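## Task

Insert the charger fully and squarely into outlet number six of the power strip, counting from the end where the strip's cord exits. The strip must stay flat on the table, and the gripper must release the charger and move away. The plug must stay seated on its own; if only the robot's grip keeps it there, the goal is not met.

## Robot and tools

Robot: two arms, left_arm and right_arm, each with a parallel two-finger gripper. Their bases sit on the table: left_arm at (+0.007, +0.345, 0) m, right_arm at (+0.044, -0.261, 0) m, both turned slightly about z. The names are labels only and do not match image sides.

Frame: all poses use one scene frame. The origin is on the table surface midway between the arms, +z is up, +x points out over the table, and left_arm is on the +y side. Positions are in metres. Quaternions are written w first (qw, qx, qy, qz). A gripper's fingers point along its own +z axis and spread along its own y axis. end_effector_position is the spot between the finger pads, just under 1 cm behind the tips. Reported hand positions can be a little off, more so at long reach.

Row format: every motion command is a row of 16 numbers, always both arms, even if only one moves: left_arm x, y, z, qw, qx, qy, qz, opening, then right_arm x, y, z, qw, qx, qy, qz, opening. x, y, z and the quaternion are an absolute target pose in the scene frame, not an offset. Opening runs from -1 (closed) to +1 (fully open, 0.087 m). A target more than 0.6 m from an arm's last reported position, along any axis of its gripper, gets the call refused. To hold an arm still, resend exactly the pose from the last result before it stopped, plus its intended opening. To keep orientation, repeat the same quaternion rather than copying a drifted reported one.

Tools:
- execute_actions {"actions": [...], "pictures": bool}. An empty list just returns the state, with images. One action {"rows": [[16 numbers], ...], "steps": n} runs up to 15 control steps of 1/30 s each, default 15, minimum 6. Each row covers one step, and the last row repeats if there are fewer rows than steps. A wait {"steps": n} (up to 300) sends nothing new and counts from the previous result, so thinking time is included. Images come only with an empty list or pictures true.
- move {"target": [16 numbers], "speed": m/s}: drives each gripper in a straight line toward its absolute target pose. Speed runs from 0.002 to 0.5, default 0.25; turning is capped at twice that in rad/s. Paths finish together and last 0.5 to 10 s, stopping short if longer. The opening is applied at the start. Paths ignore obstacles and the other arm, and a gripper may lag, stray or overshoot speed, especially when the arm is near straight. The result adds a 'move:' line giving the ending (done, off_target, moving, held, fault), the limits that acted (paced = target clipped; held = some steps blocked, after which motion can jump quickly), and each gripper's distance to target. It has no per-step readings.
- wait {"seconds": 0 to 10}: lets the scene run without new commands.
- zoom_image {"camera", "region": [x0, y0, x1, y1]}: pixels of that camera's latest image, origin top-left, at most 504x504 region. Cameras: cam_head_left, cam_head_right, cam_high, cam_low, cam_left_wrist, cam_right_wrist, each 672x504. Calibration (K, distortion, world-to-camera transform) is given per camera; wrist cameras follow their hands.
- read_manual: licence text only, no motion.


Controller behaviour: each step, the commanded pose is clipped to 70 mm and 16 degrees from the measured pose; inverse kinematics favours position over orientation. Joint friction can leave a gripper up to ~31 mm short, and tiny commands may do nothing. The simulation keeps running while you think. An action's result is read 6 steps before it ends; those steps run afterward. After an action, an arm only continues to its last clipped pose, so check the reported pose and send the remainder. 'Hand target' lines appear when nothing is pending. 'pose unreachable' and HELD mark steps the clearance check altered or blocked.

Result lines: the state line gives each arm's position and quaternion. grip_measured is the measured finger opening on the command scale (each arm's last joint value is metres), with a fixed per-gripper error of ~1 mm. To grip, command roughly 0.02 below grip_measured; less than that holds more gently. Pads push up to about 20 N; fast closing can push harder and may spring the fingers open. FAULT and OVER-TEMPERATURE FAULT lines mean an arm stopped. MOTOR HOT appears from 75 °C; at 90 °C the arm pauses 10 s, and at 100 °C it goes limp and falls. Holding loads heats motors, so avoid long holds.

Joint ranges (rad): waist -2.618 to 3.054, shoulder 0 to 3.142, elbow 0 to 3.142, wrist pitch and yaw -1.571 to 1.571, wrist roll -2.094 to 2.094.

Avoid: dropping or knocking anything off the table, slamming or pushing hard (faster moves and targets set deeper past contact press harder), and arms colliding or pressing on each other. Occasional external tugs may disturb held or loose items. Finish by opening the gripper and withdrawing so the plug stays seated unaided and the strip lies flat.

Each tool is called as name(argument=value, ...), one argument or row to a line, values as JSON.

## Session

I'll start by looking at the scene.

execute_actions(
  actions=[],
)

Scene clock: 0.00 s of 4500.00 s.
left_arm: end_effector_position=(+0.4379, +0.3947, +0.2542) grip_measured=+0.987 end_effector_quat_wxyz=(+0.275, -0.142, +0.853, -0.420) | right_arm: end_effector_position=(+0.5342, -0.3702, +0.1906) grip_measured=+1.000 end_effector_quat_wxyz=(+0.287, +0.702, +0.464, +0.458)
Joint positions: left_arm=[ 0.633  1.998  2.034 -1.158  0.987 -0.107  0.087] | right_arm=[-0.322  1.714  1.097  0.145 -0.415  1.794  0.087]
Joint velocities: left_arm=[-0.002  0.012  0.002 -0.007 -0.022 -0.007 -0.   ] | right_arm=[-0.007 -0.017 -0.027 -0.051 -0.022 -0.007  0.   ]
Hand target (left_arm): +0.438, +0.395, +0.254; +0.275, -0.142, +0.853, -0.420
Hand target (right_arm): +0.534, -0.370, +0.191; +0.287, +0.702, +0.464, +0.458

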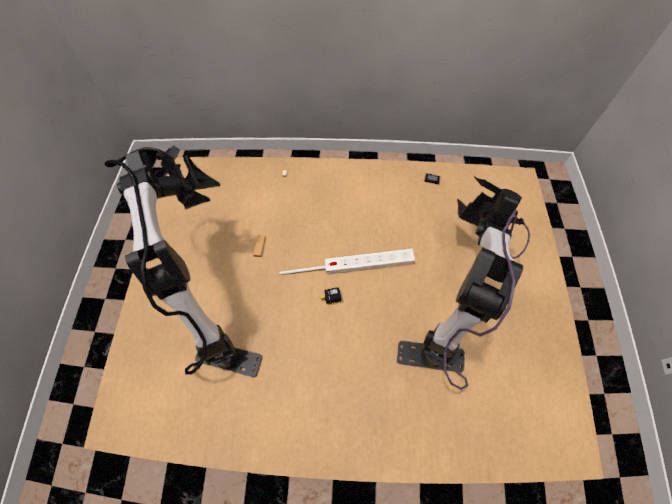

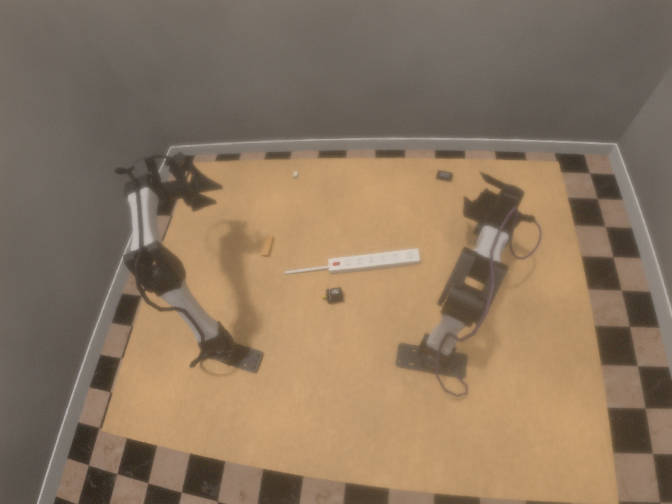

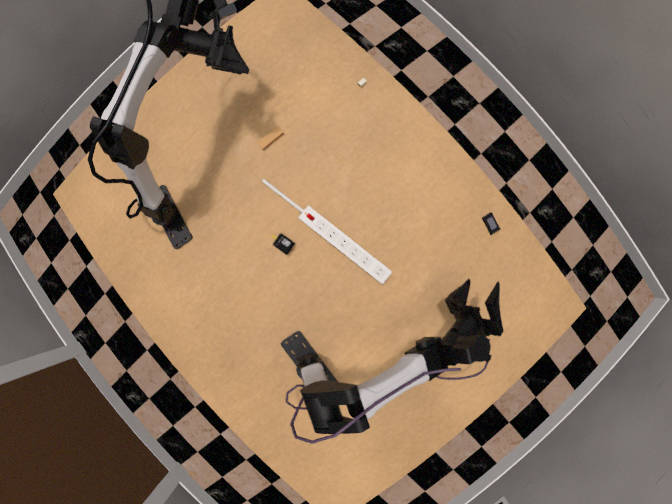

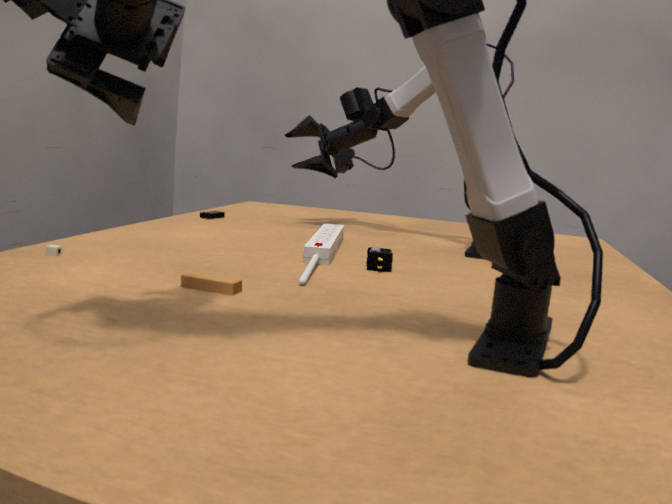

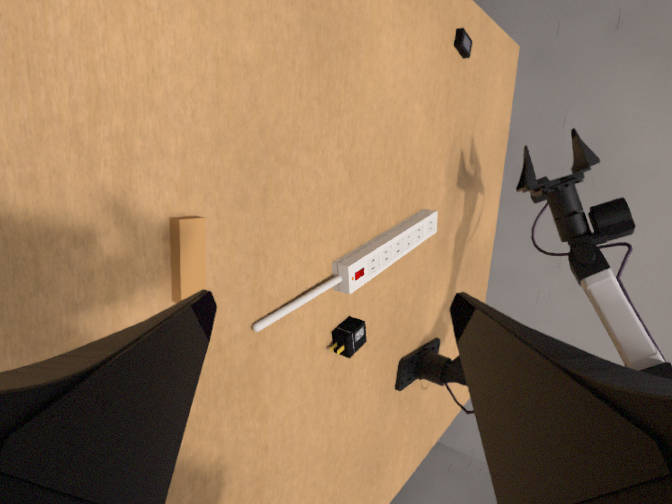

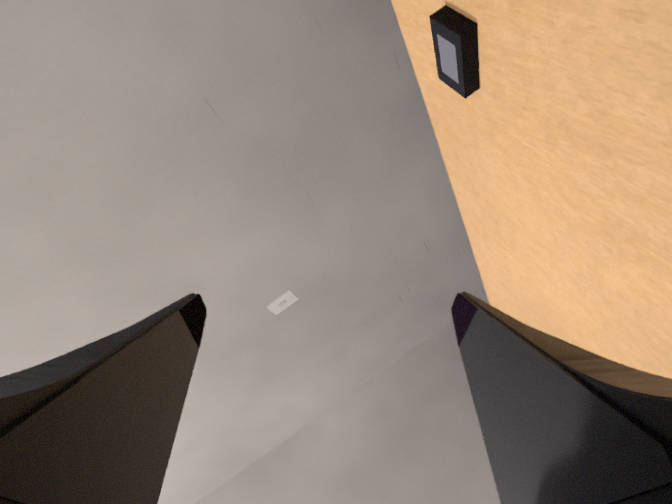

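zoom_image(
  camera="cam_high",
  region=[250, 170, 410, 290],
)

zoom_image(
  camera="cam_low",
  region=[280, 210, 420, 300],
)

zoom_image(
  camera="cam_left_wrist",
  region=[300, 200, 460, 370],
)

Region (250, 170, 410, 290) of cam_high's 672x504 image, scaled by 3.150, with more detail than that image has; it fills the top 378 rows of this view, and the rest is white.

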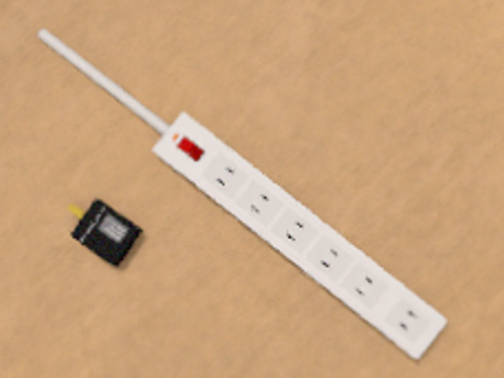

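Region (280, 210, 420, 300) of cam_low's 672x504 image, scaled by 3.600, with more detail than that image has; it fills the top 324 rows of this view, and the rest is white.

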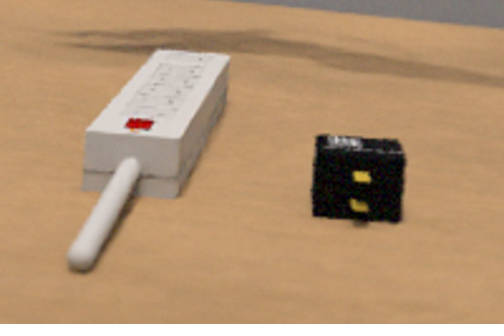

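Region (300, 200, 460, 370) of cam_left_wrist's 672x504 image, scaled by 2.965, with more detail than that image has; it fills the left 474 columns of this view, and the rest is white.

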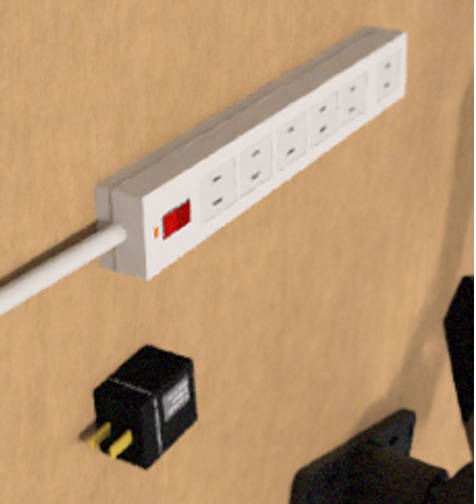

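move(
  target=[0.4379, 0.3947, 0.2542, 0.275, -0.142, 0.853, -0.420, 1, 0.40, -0.25, 0.20, 0.4830, -0.2241, 0.8365, 0.1294, 1],
  speed=0.4,
)

Scene clock: 12.97 s of 4500.00 s.
left_arm: end_effector_position=(+0.4379, +0.3947, +0.2542) grip_measured=+0.987 end_effector_quat_wxyz=(+0.275, -0.142, +0.853, -0.420) | right_arm: end_effector_position=(+0.3961, -0.2514, +0.1877) grip_measured=+1.000 end_effector_quat_wxyz=(+0.474, -0.213, +0.843, +0.141)
Joint positions: left_arm=[ 0.633  1.998  2.034 -1.158  0.987 -0.107  0.087] | right_arm=[-0.121  1.26   1.002 -0.433 -0.642 -0.418  0.087]
Joint velocities: left_arm=[-0.017  0.002  0.012 -0.007 -0.022 -0.007 -0.001] | right_arm=[-0.002  0.002  0.002 -0.051  0.022 -0.066  0.   ]
Hand target (left_arm): +0.438, +0.395, +0.254; +0.275, -0.142, +0.853, -0.420
Hand target (right_arm): +0.398, -0.250, +0.199; +0.484, -0.222, +0.836, +0.131
Off the commanded pose (left_arm): 0.000 m, 0 deg.
Off the commanded pose (right_arm): 0.013 m, 2 deg.
Kept back: nothing.
After step 90, 6.47 s passed at rest.
move: off_target (right_arm)
camera_calibration (this result's frames):
cam_right_wrist: T_world_to_cam=[[0.480991, -0.875873, -0.0386538, -0.410214], [-0.870713, -0.472073, -0.137865, 0.275265], [0.102505, 0.0999682, -0.989696, 0.31448], [0, 0, 0, 1]] pos_world=[0.40475, -0.260788, 0.333333]

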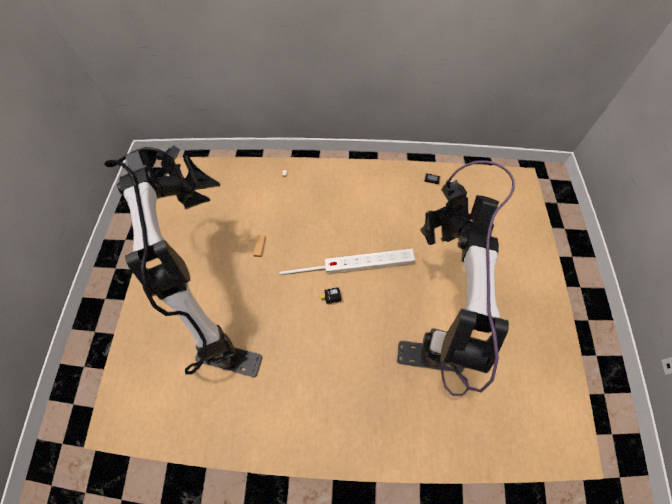

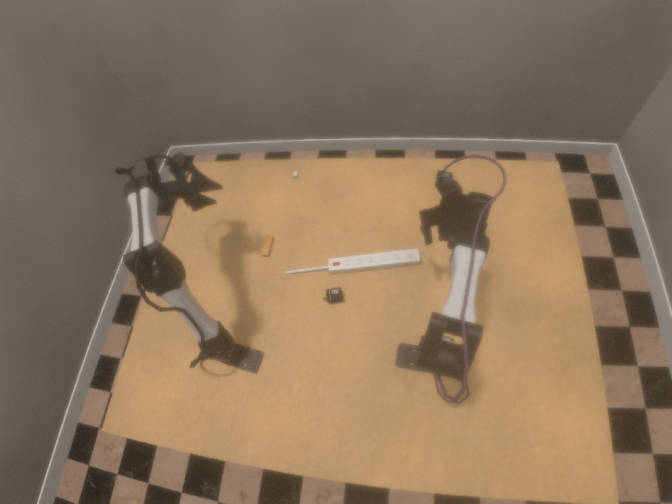

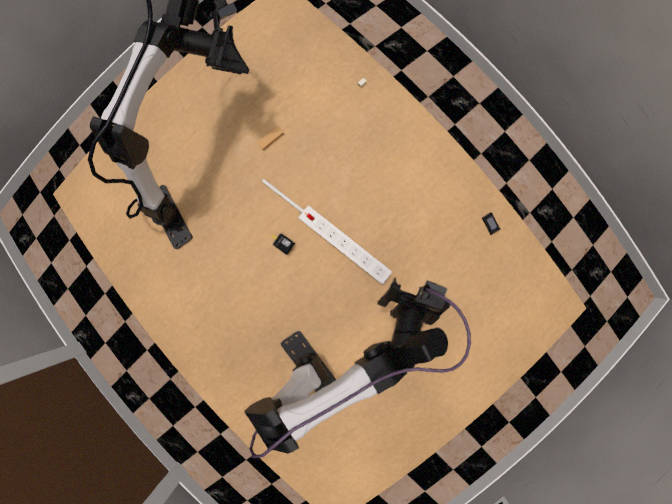

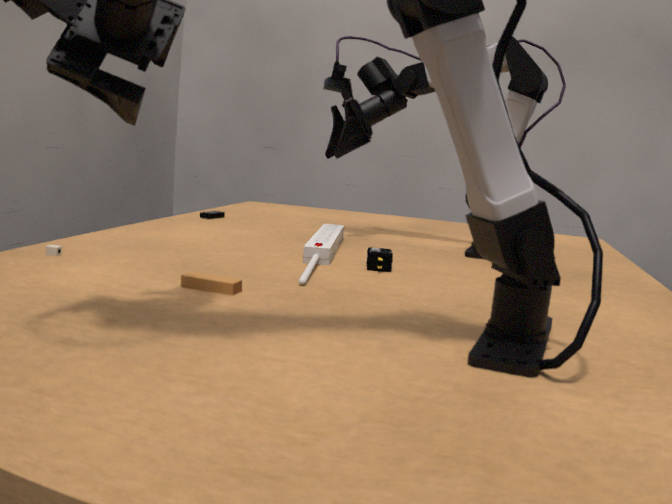

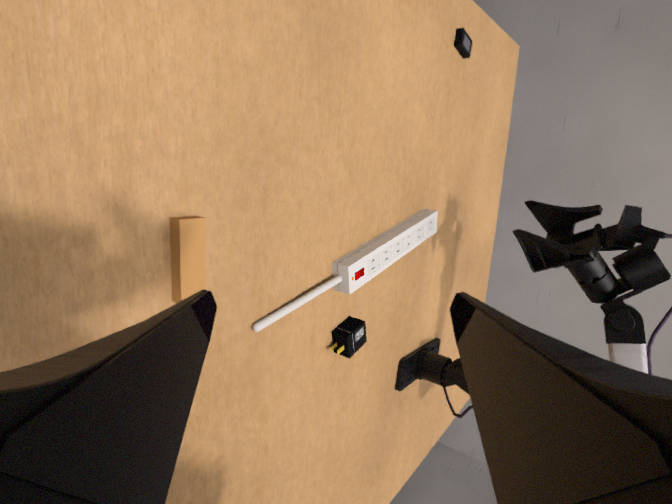

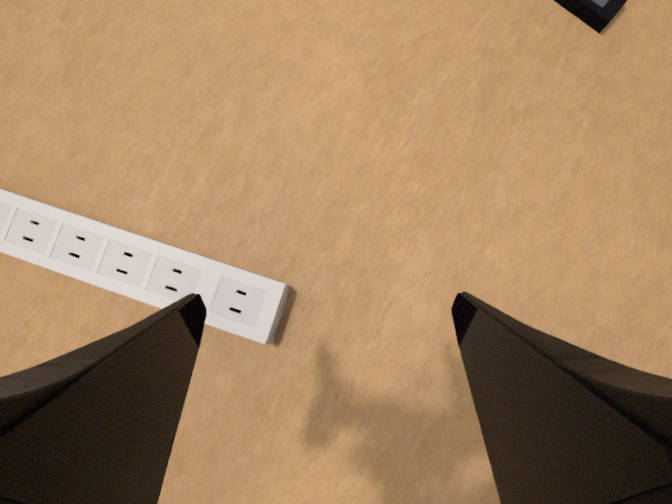

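zoom_image(
  camera="cam_right_wrist",
  region=[140, 240, 300, 360],
)

Region (140, 240, 300, 360) of cam_right_wrist's 672x504 image, scaled by 3.150, with more detail than that image has; it fills the top 378 rows of this view, and the rest is white.

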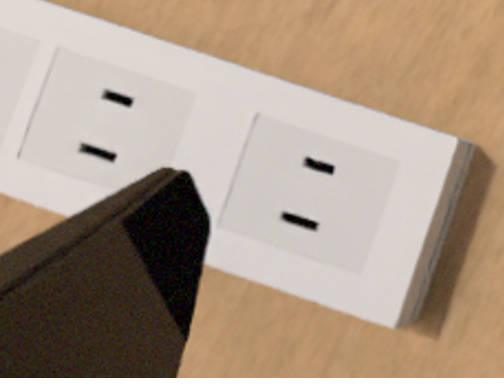

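move(
  target=[0.4379, 0.3947, 0.2542, 0.275, -0.142, 0.853, -0.420, 1, 0.248, -0.057, 0.10, 0.3927, -0.6064, 0.4680, 0.5089, 0.6],
  speed=0.35,
)

Scene clock: 16.67 s of 4500.00 s.
left_arm: end_effector_position=(+0.4379, +0.3947, +0.2542) grip_measured=+0.987 end_effector_quat_wxyz=(+0.275, -0.142, +0.853, -0.420) | right_arm: end_effector_position=(+0.2491, -0.0613, +0.0947) grip_measured=+0.600 end_effector_quat_wxyz=(-0.397, +0.600, -0.479, -0.503)
Joint positions: left_arm=[ 0.633  1.998  2.034 -1.158  0.987 -0.107  0.087] | right_arm=[ 0.273  1.729  0.91  -1.118 -1.378 -1.938  0.07 ]
Joint velocities: left_arm=[ 0.012  0.002  0.022 -0.007 -0.022 -0.007 -0.   ] | right_arm=[-0.002  0.012 -0.002 -0.095  0.037 -0.081  0.   ]
Hand target (left_arm): +0.438, +0.395, +0.254; +0.275, -0.142, +0.853, -0.420
Hand target (right_arm): +0.251, -0.058, +0.099; -0.400, +0.598, -0.473, -0.508
Off the commanded pose (left_arm): 0.000 m, 0 deg.
Off the commanded pose (right_arm): 0.007 m, 2 deg.
Kept back: nothing.
move: done
camera_calibration (this result's frames):
cam_right_wrist: T_world_to_cam=[[0.976297, 0.216135, -0.0113566, -0.235633], [0.184913, -0.860234, -0.475189, -0.030566], [-0.112475, 0.461826, -0.87981, 0.283825], [0, 0, 0, 1]] pos_world=[0.267623, -0.106443, 0.232512]

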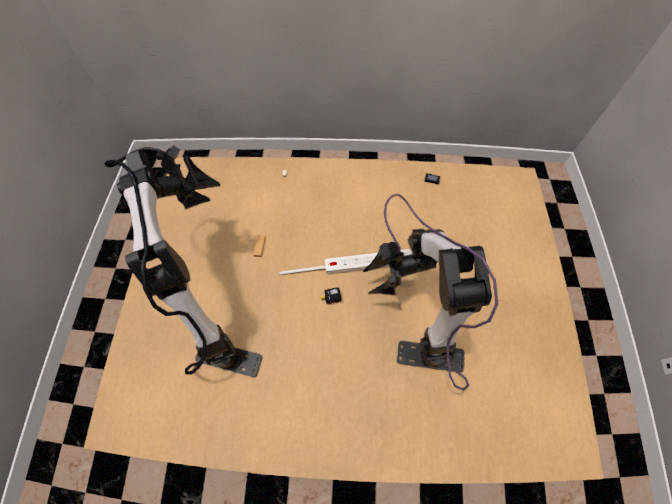

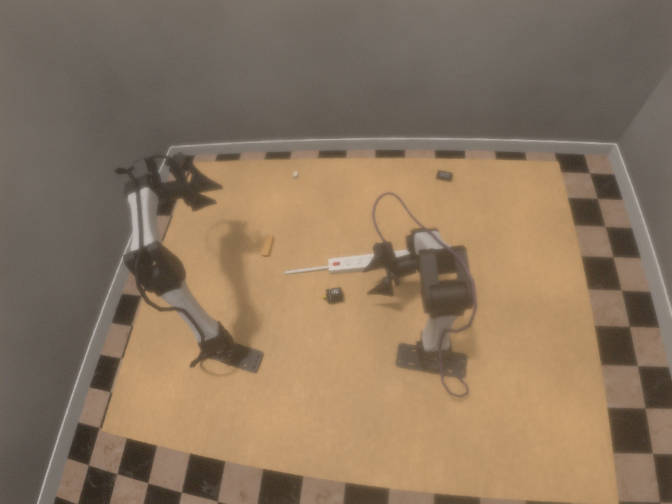

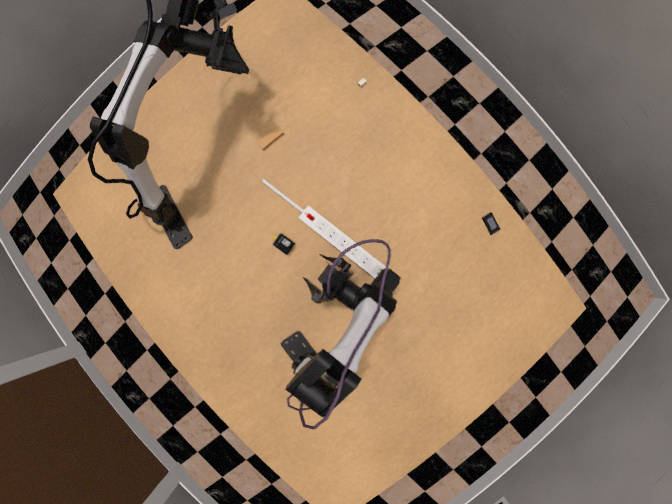

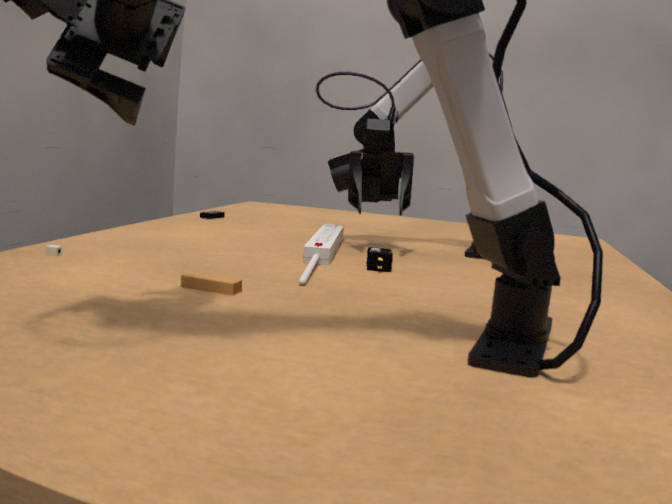

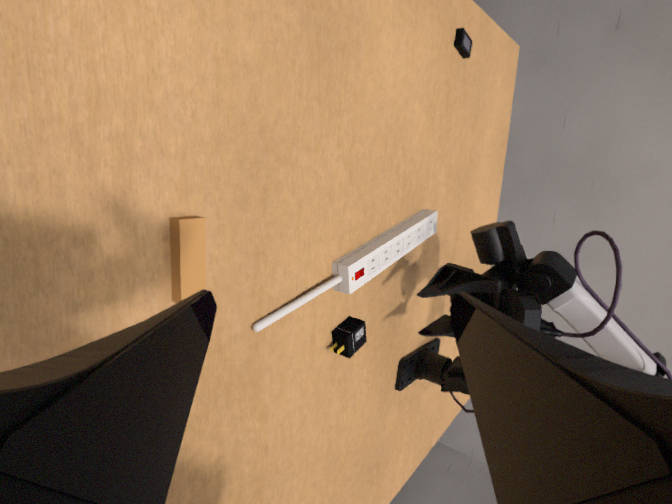

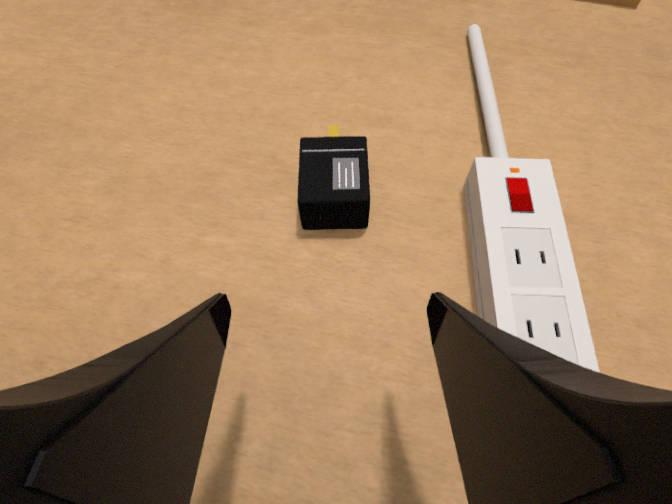

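zoom_image(
  camera="cam_right_wrist",
  region=[260, 110, 420, 250],
)

Region (260, 110, 420, 250) of cam_right_wrist's 672x504 image, scaled by 3.150, with more detail than that image has; it fills the top 441 rows of this view, and the rest is white.

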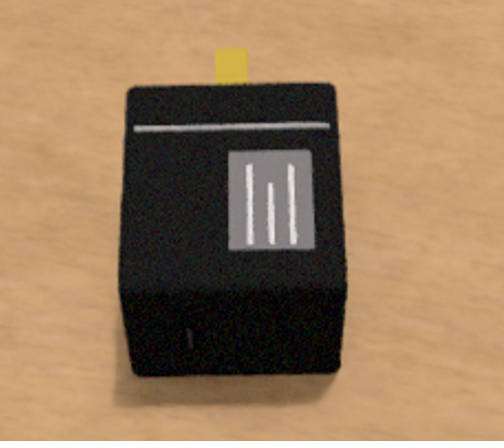

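move(
  target=[0.4379, 0.3947, 0.2542, 0.275, -0.142, 0.853, -0.420, 1, 0.224, 0.049, 0.09, 0.4080, -0.5902, 0.4612, 0.5221, 0.6],
  speed=0.08,
)

Scene clock: 22.00 s of 4500.00 s.
left_arm: end_effector_position=(+0.4379, +0.3947, +0.2542) grip_measured=+0.987 end_effector_quat_wxyz=(+0.275, -0.142, +0.853, -0.420) | right_arm: end_effector_position=(+0.2243, +0.0482, +0.0949) grip_measured=+0.600 end_effector_quat_wxyz=(-0.404, +0.597, -0.453, -0.525)
Joint positions: left_arm=[ 0.633  1.998  2.034 -1.158  0.987 -0.107  0.087] | right_arm=[ 0.69   1.63   0.527  0.72  -1.237 -0.369  0.07 ]
Joint velocities: left_arm=[-0.002  0.027 -0.007 -0.022  0.022 -0.007 -0.   ] | right_arm=[-0.017  0.017  0.002 -0.051 -0.007 -0.007 -0.   ]
Hand target (left_arm): +0.438, +0.395, +0.254; +0.275, -0.142, +0.853, -0.420
Hand target (right_arm): +0.220, +0.049, +0.089; -0.400, +0.596, -0.456, -0.526
Off the commanded pose (left_arm): 0.000 m, 0 deg.
Off the commanded pose (right_arm): 0.005 m, 1 deg.
Kept back: nothing.
move: done
camera_calibration (this result's frames):
cam_right_wrist: T_world_to_cam=[[0.96733, 0.253512, -0.00178438, -0.235764], [0.214919, -0.823761, -0.524621, 0.0644848], [-0.134468, 0.507098, -0.851334, 0.230637], [0, 0, 0, 1]] pos_world=[0.245216, -0.00406634, 0.229759]

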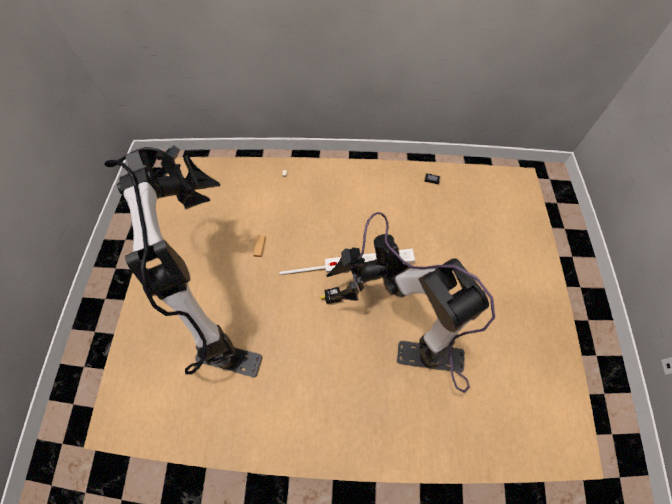

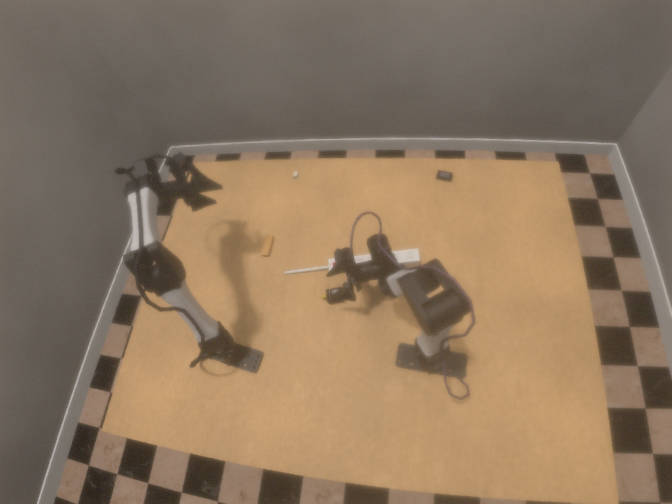

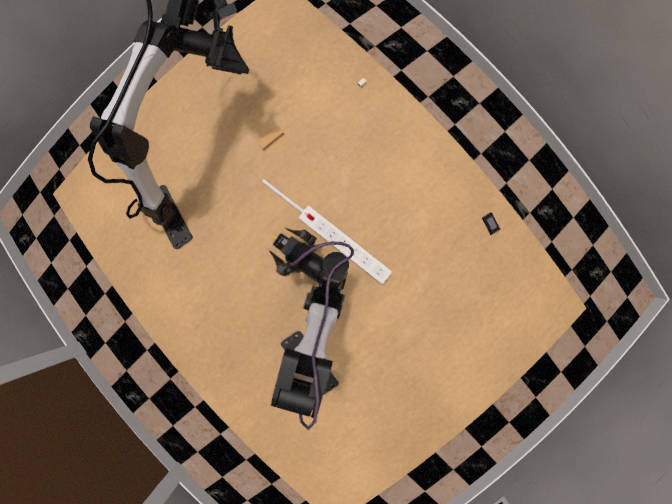

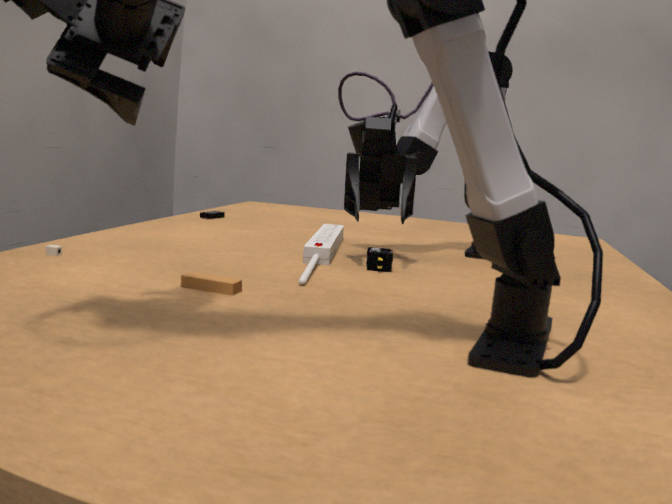

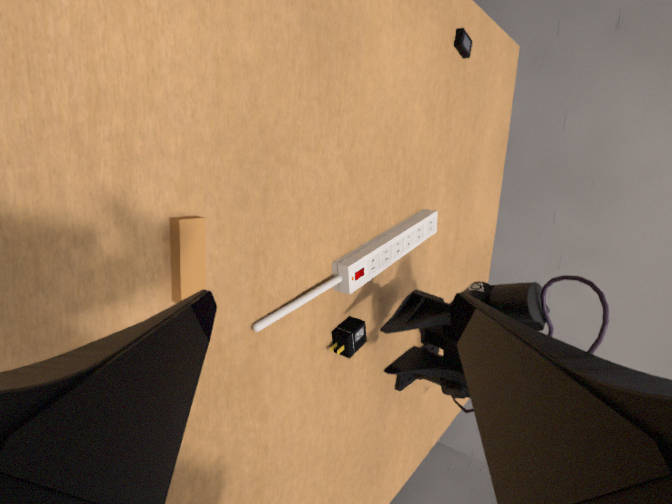

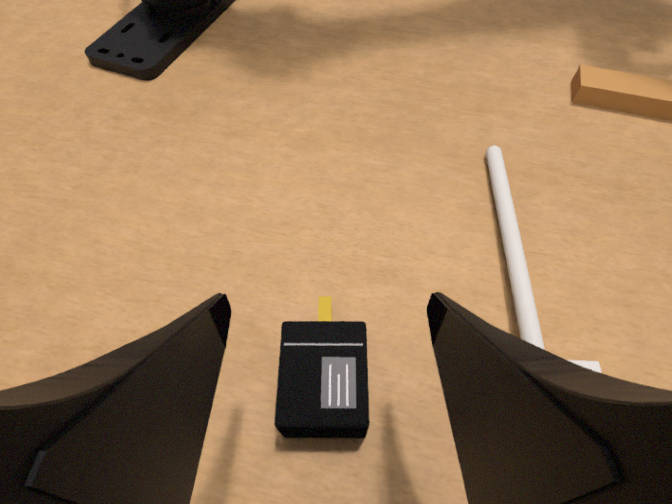

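move(
  target=[0.4379, 0.3947, 0.2542, 0.275, -0.142, 0.853, -0.420, 1, 0.2213, 0.0475, 0.03, 0.4080, -0.5902, 0.4612, 0.5221, 0.6],
  speed=0.06,
)

Scene clock: 24.43 s of 4500.00 s.
left_arm: end_effector_position=(+0.4379, +0.3947, +0.2542) grip_measured=+0.987 end_effector_quat_wxyz=(+0.275, -0.142, +0.853, -0.420) | right_arm: end_effector_position=(+0.2274, +0.0491, +0.0332) grip_measured=+0.600 end_effector_quat_wxyz=(-0.411, +0.592, -0.457, -0.521)
Joint positions: left_arm=[ 0.633  1.998  2.034 -1.158  0.987 -0.107  0.087] | right_arm=[ 0.69   1.944  0.464  1.127 -1.22  -0.342  0.07 ]
Joint velocities: left_arm=[-0.007 -0.017 -0.007 -0.051  0.051  0.066 -0.   ] | right_arm=[ 0.002  0.002  0.012  0.007  0.022 -0.037 -0.   ]
Hand target (left_arm): +0.438, +0.395, +0.254; +0.275, -0.142, +0.853, -0.420
Hand target (right_arm): +0.222, +0.048, +0.028; -0.407, +0.591, -0.461, -0.522
Off the commanded pose (left_arm): 0.000 m, 0 deg.
Off the commanded pose (right_arm): 0.007 m, 1 deg.
Kept back: nothing.
move: done
camera_calibration (this result's frames):
cam_right_wrist: T_world_to_cam=[[0.972121, 0.234461, 0.0029612, -0.239413], [0.200639, -0.825222, -0.52797, 0.0356667], [-0.121345, 0.513845, -0.849258, 0.174724], [0, 0, 0, 1]] pos_world=[0.246785, -0.00421499, 0.167925]

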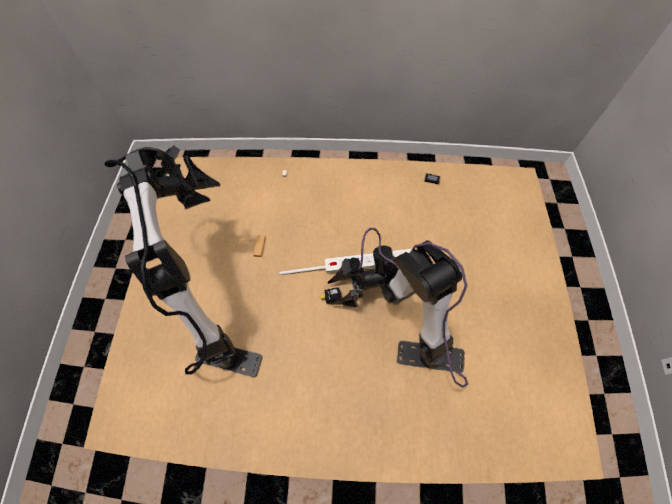

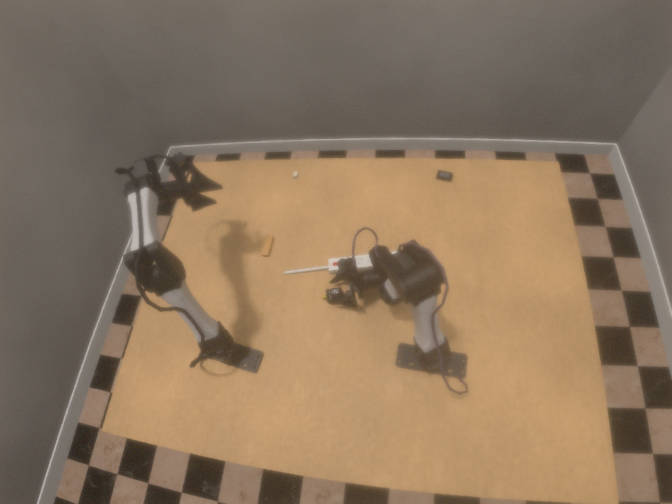

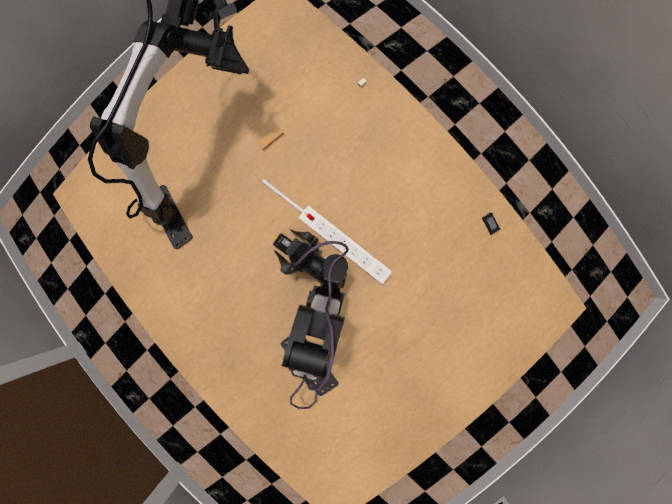

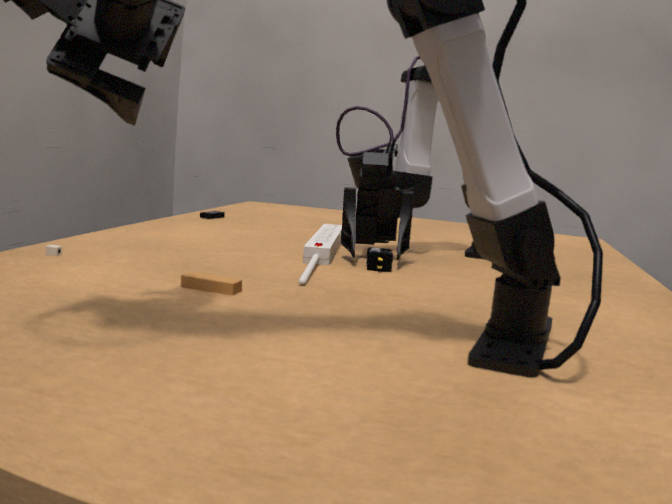

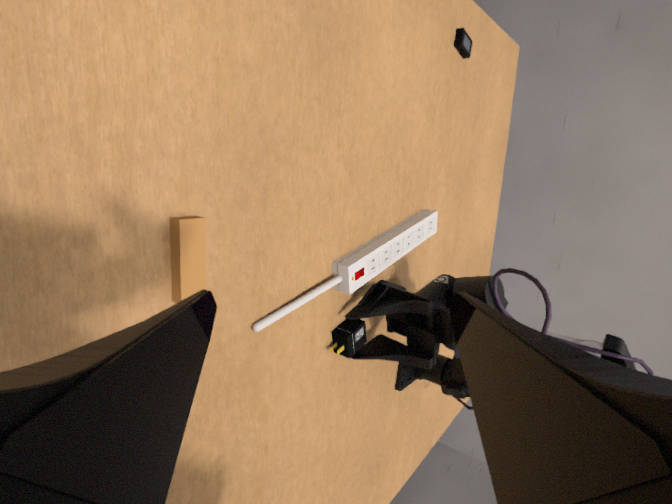

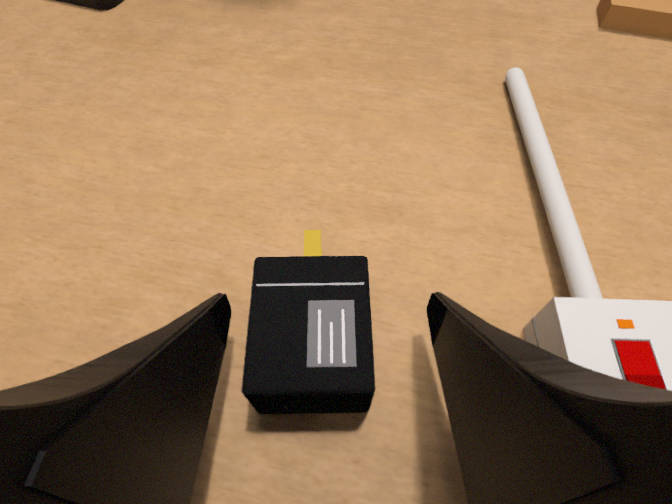

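zoom_image(
  camera="cam_low",
  region=[320, 180, 440, 290],
)

Region (320, 180, 440, 290) of cam_low's 672x504 image, scaled by 4.200, with more detail than that image has; it fills the top 462 rows of this view, and the rest is white.

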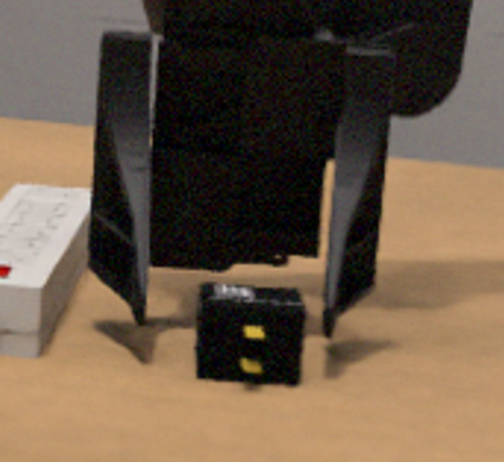

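move(
  target=[0.4379, 0.3947, 0.2542, 0.275, -0.142, 0.853, -0.420, 1, 0.2150, 0.046, 0.018, 0.4080, -0.5902, 0.4612, 0.5221, 0.6],
  speed=0.03,
)

Scene clock: 26.00 s of 4500.00 s.
left_arm: end_effector_position=(+0.4379, +0.3947, +0.2542) grip_measured=+0.987 end_effector_quat_wxyz=(+0.275, -0.142, +0.853, -0.420) | right_arm: end_effector_position=(+0.2203, +0.0465, +0.0212) grip_measured=+0.600 end_effector_quat_wxyz=(-0.410, +0.591, -0.459, -0.522)
Joint positions: left_arm=[ 0.633  1.998  2.034 -1.158  0.987 -0.107  0.087] | right_arm=[ 0.697  2.     0.434  1.218 -1.213 -0.334  0.07 ]
Joint velocities: left_arm=[ 0.002 -0.007  0.002 -0.007 -0.022  0.022  0.   ] | right_arm=[ 0.007  0.002 -0.007  0.037 -0.022 -0.037  0.   ]
Hand target (left_arm): +0.438, +0.395, +0.254; +0.275, -0.142, +0.853, -0.420
Hand target (right_arm): +0.215, +0.046, +0.018; -0.407, +0.591, -0.461, -0.522
Off the commanded pose (left_arm): 0.000 m, 0 deg.
Off the commanded pose (right_arm): 0.006 m, 0 deg.
Kept back: nothing.
move: done
camera_calibration (this result's frames):
cam_right_wrist: T_world_to_cam=[[0.97236, 0.23348, -0.00172329, -0.231791], [0.197543, -0.826586, -0.527003, 0.0292758], [-0.124469, 0.512097, -0.849861, 0.165745], [0, 0, 0, 1]] pos_world=[0.240231, -0.00656015, 0.155889]

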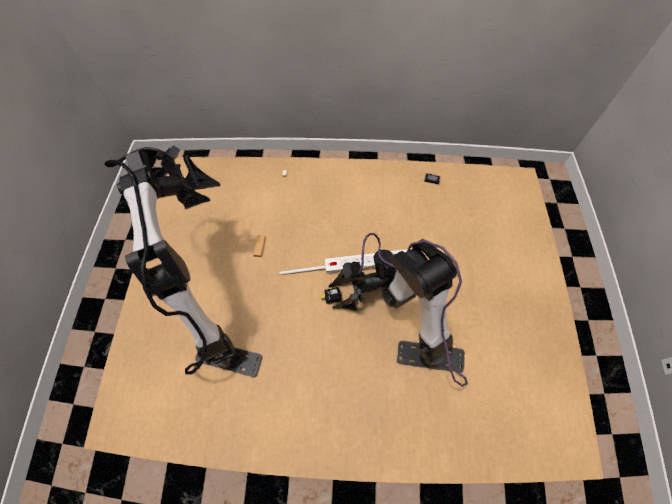

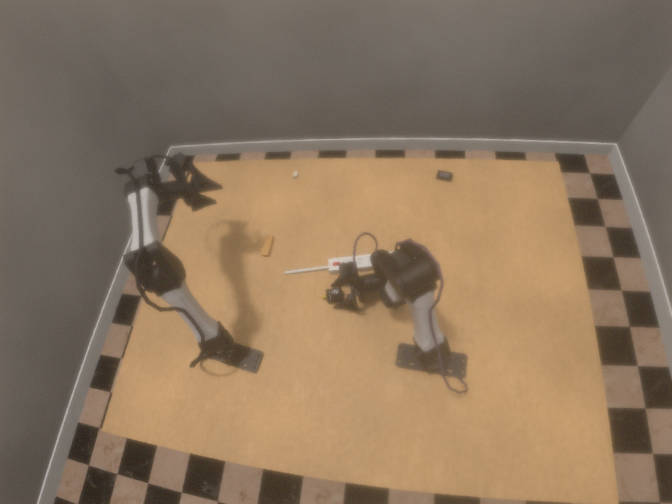

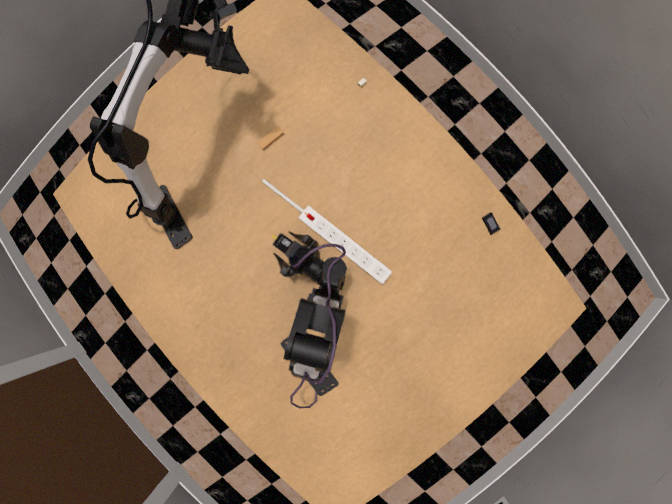

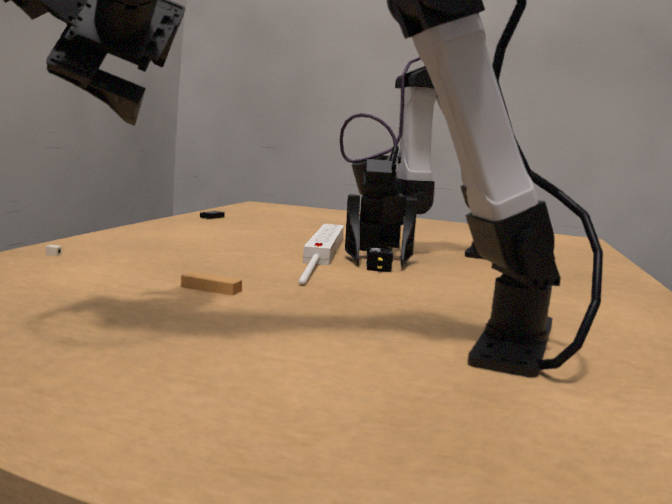

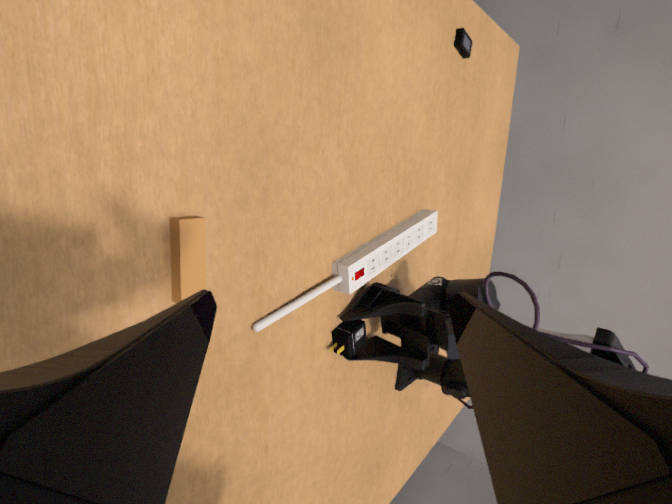

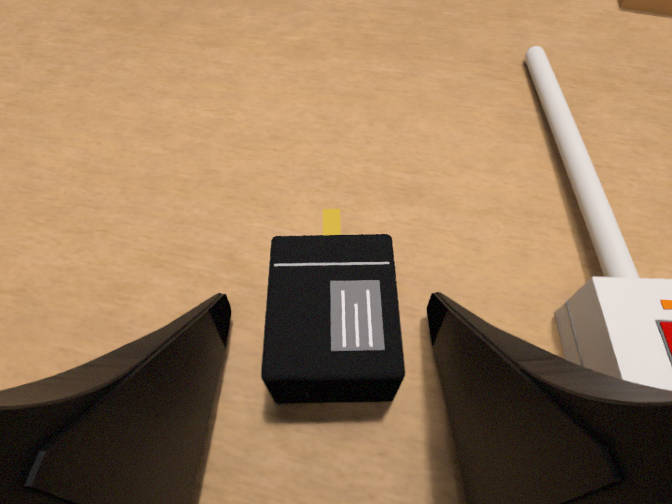

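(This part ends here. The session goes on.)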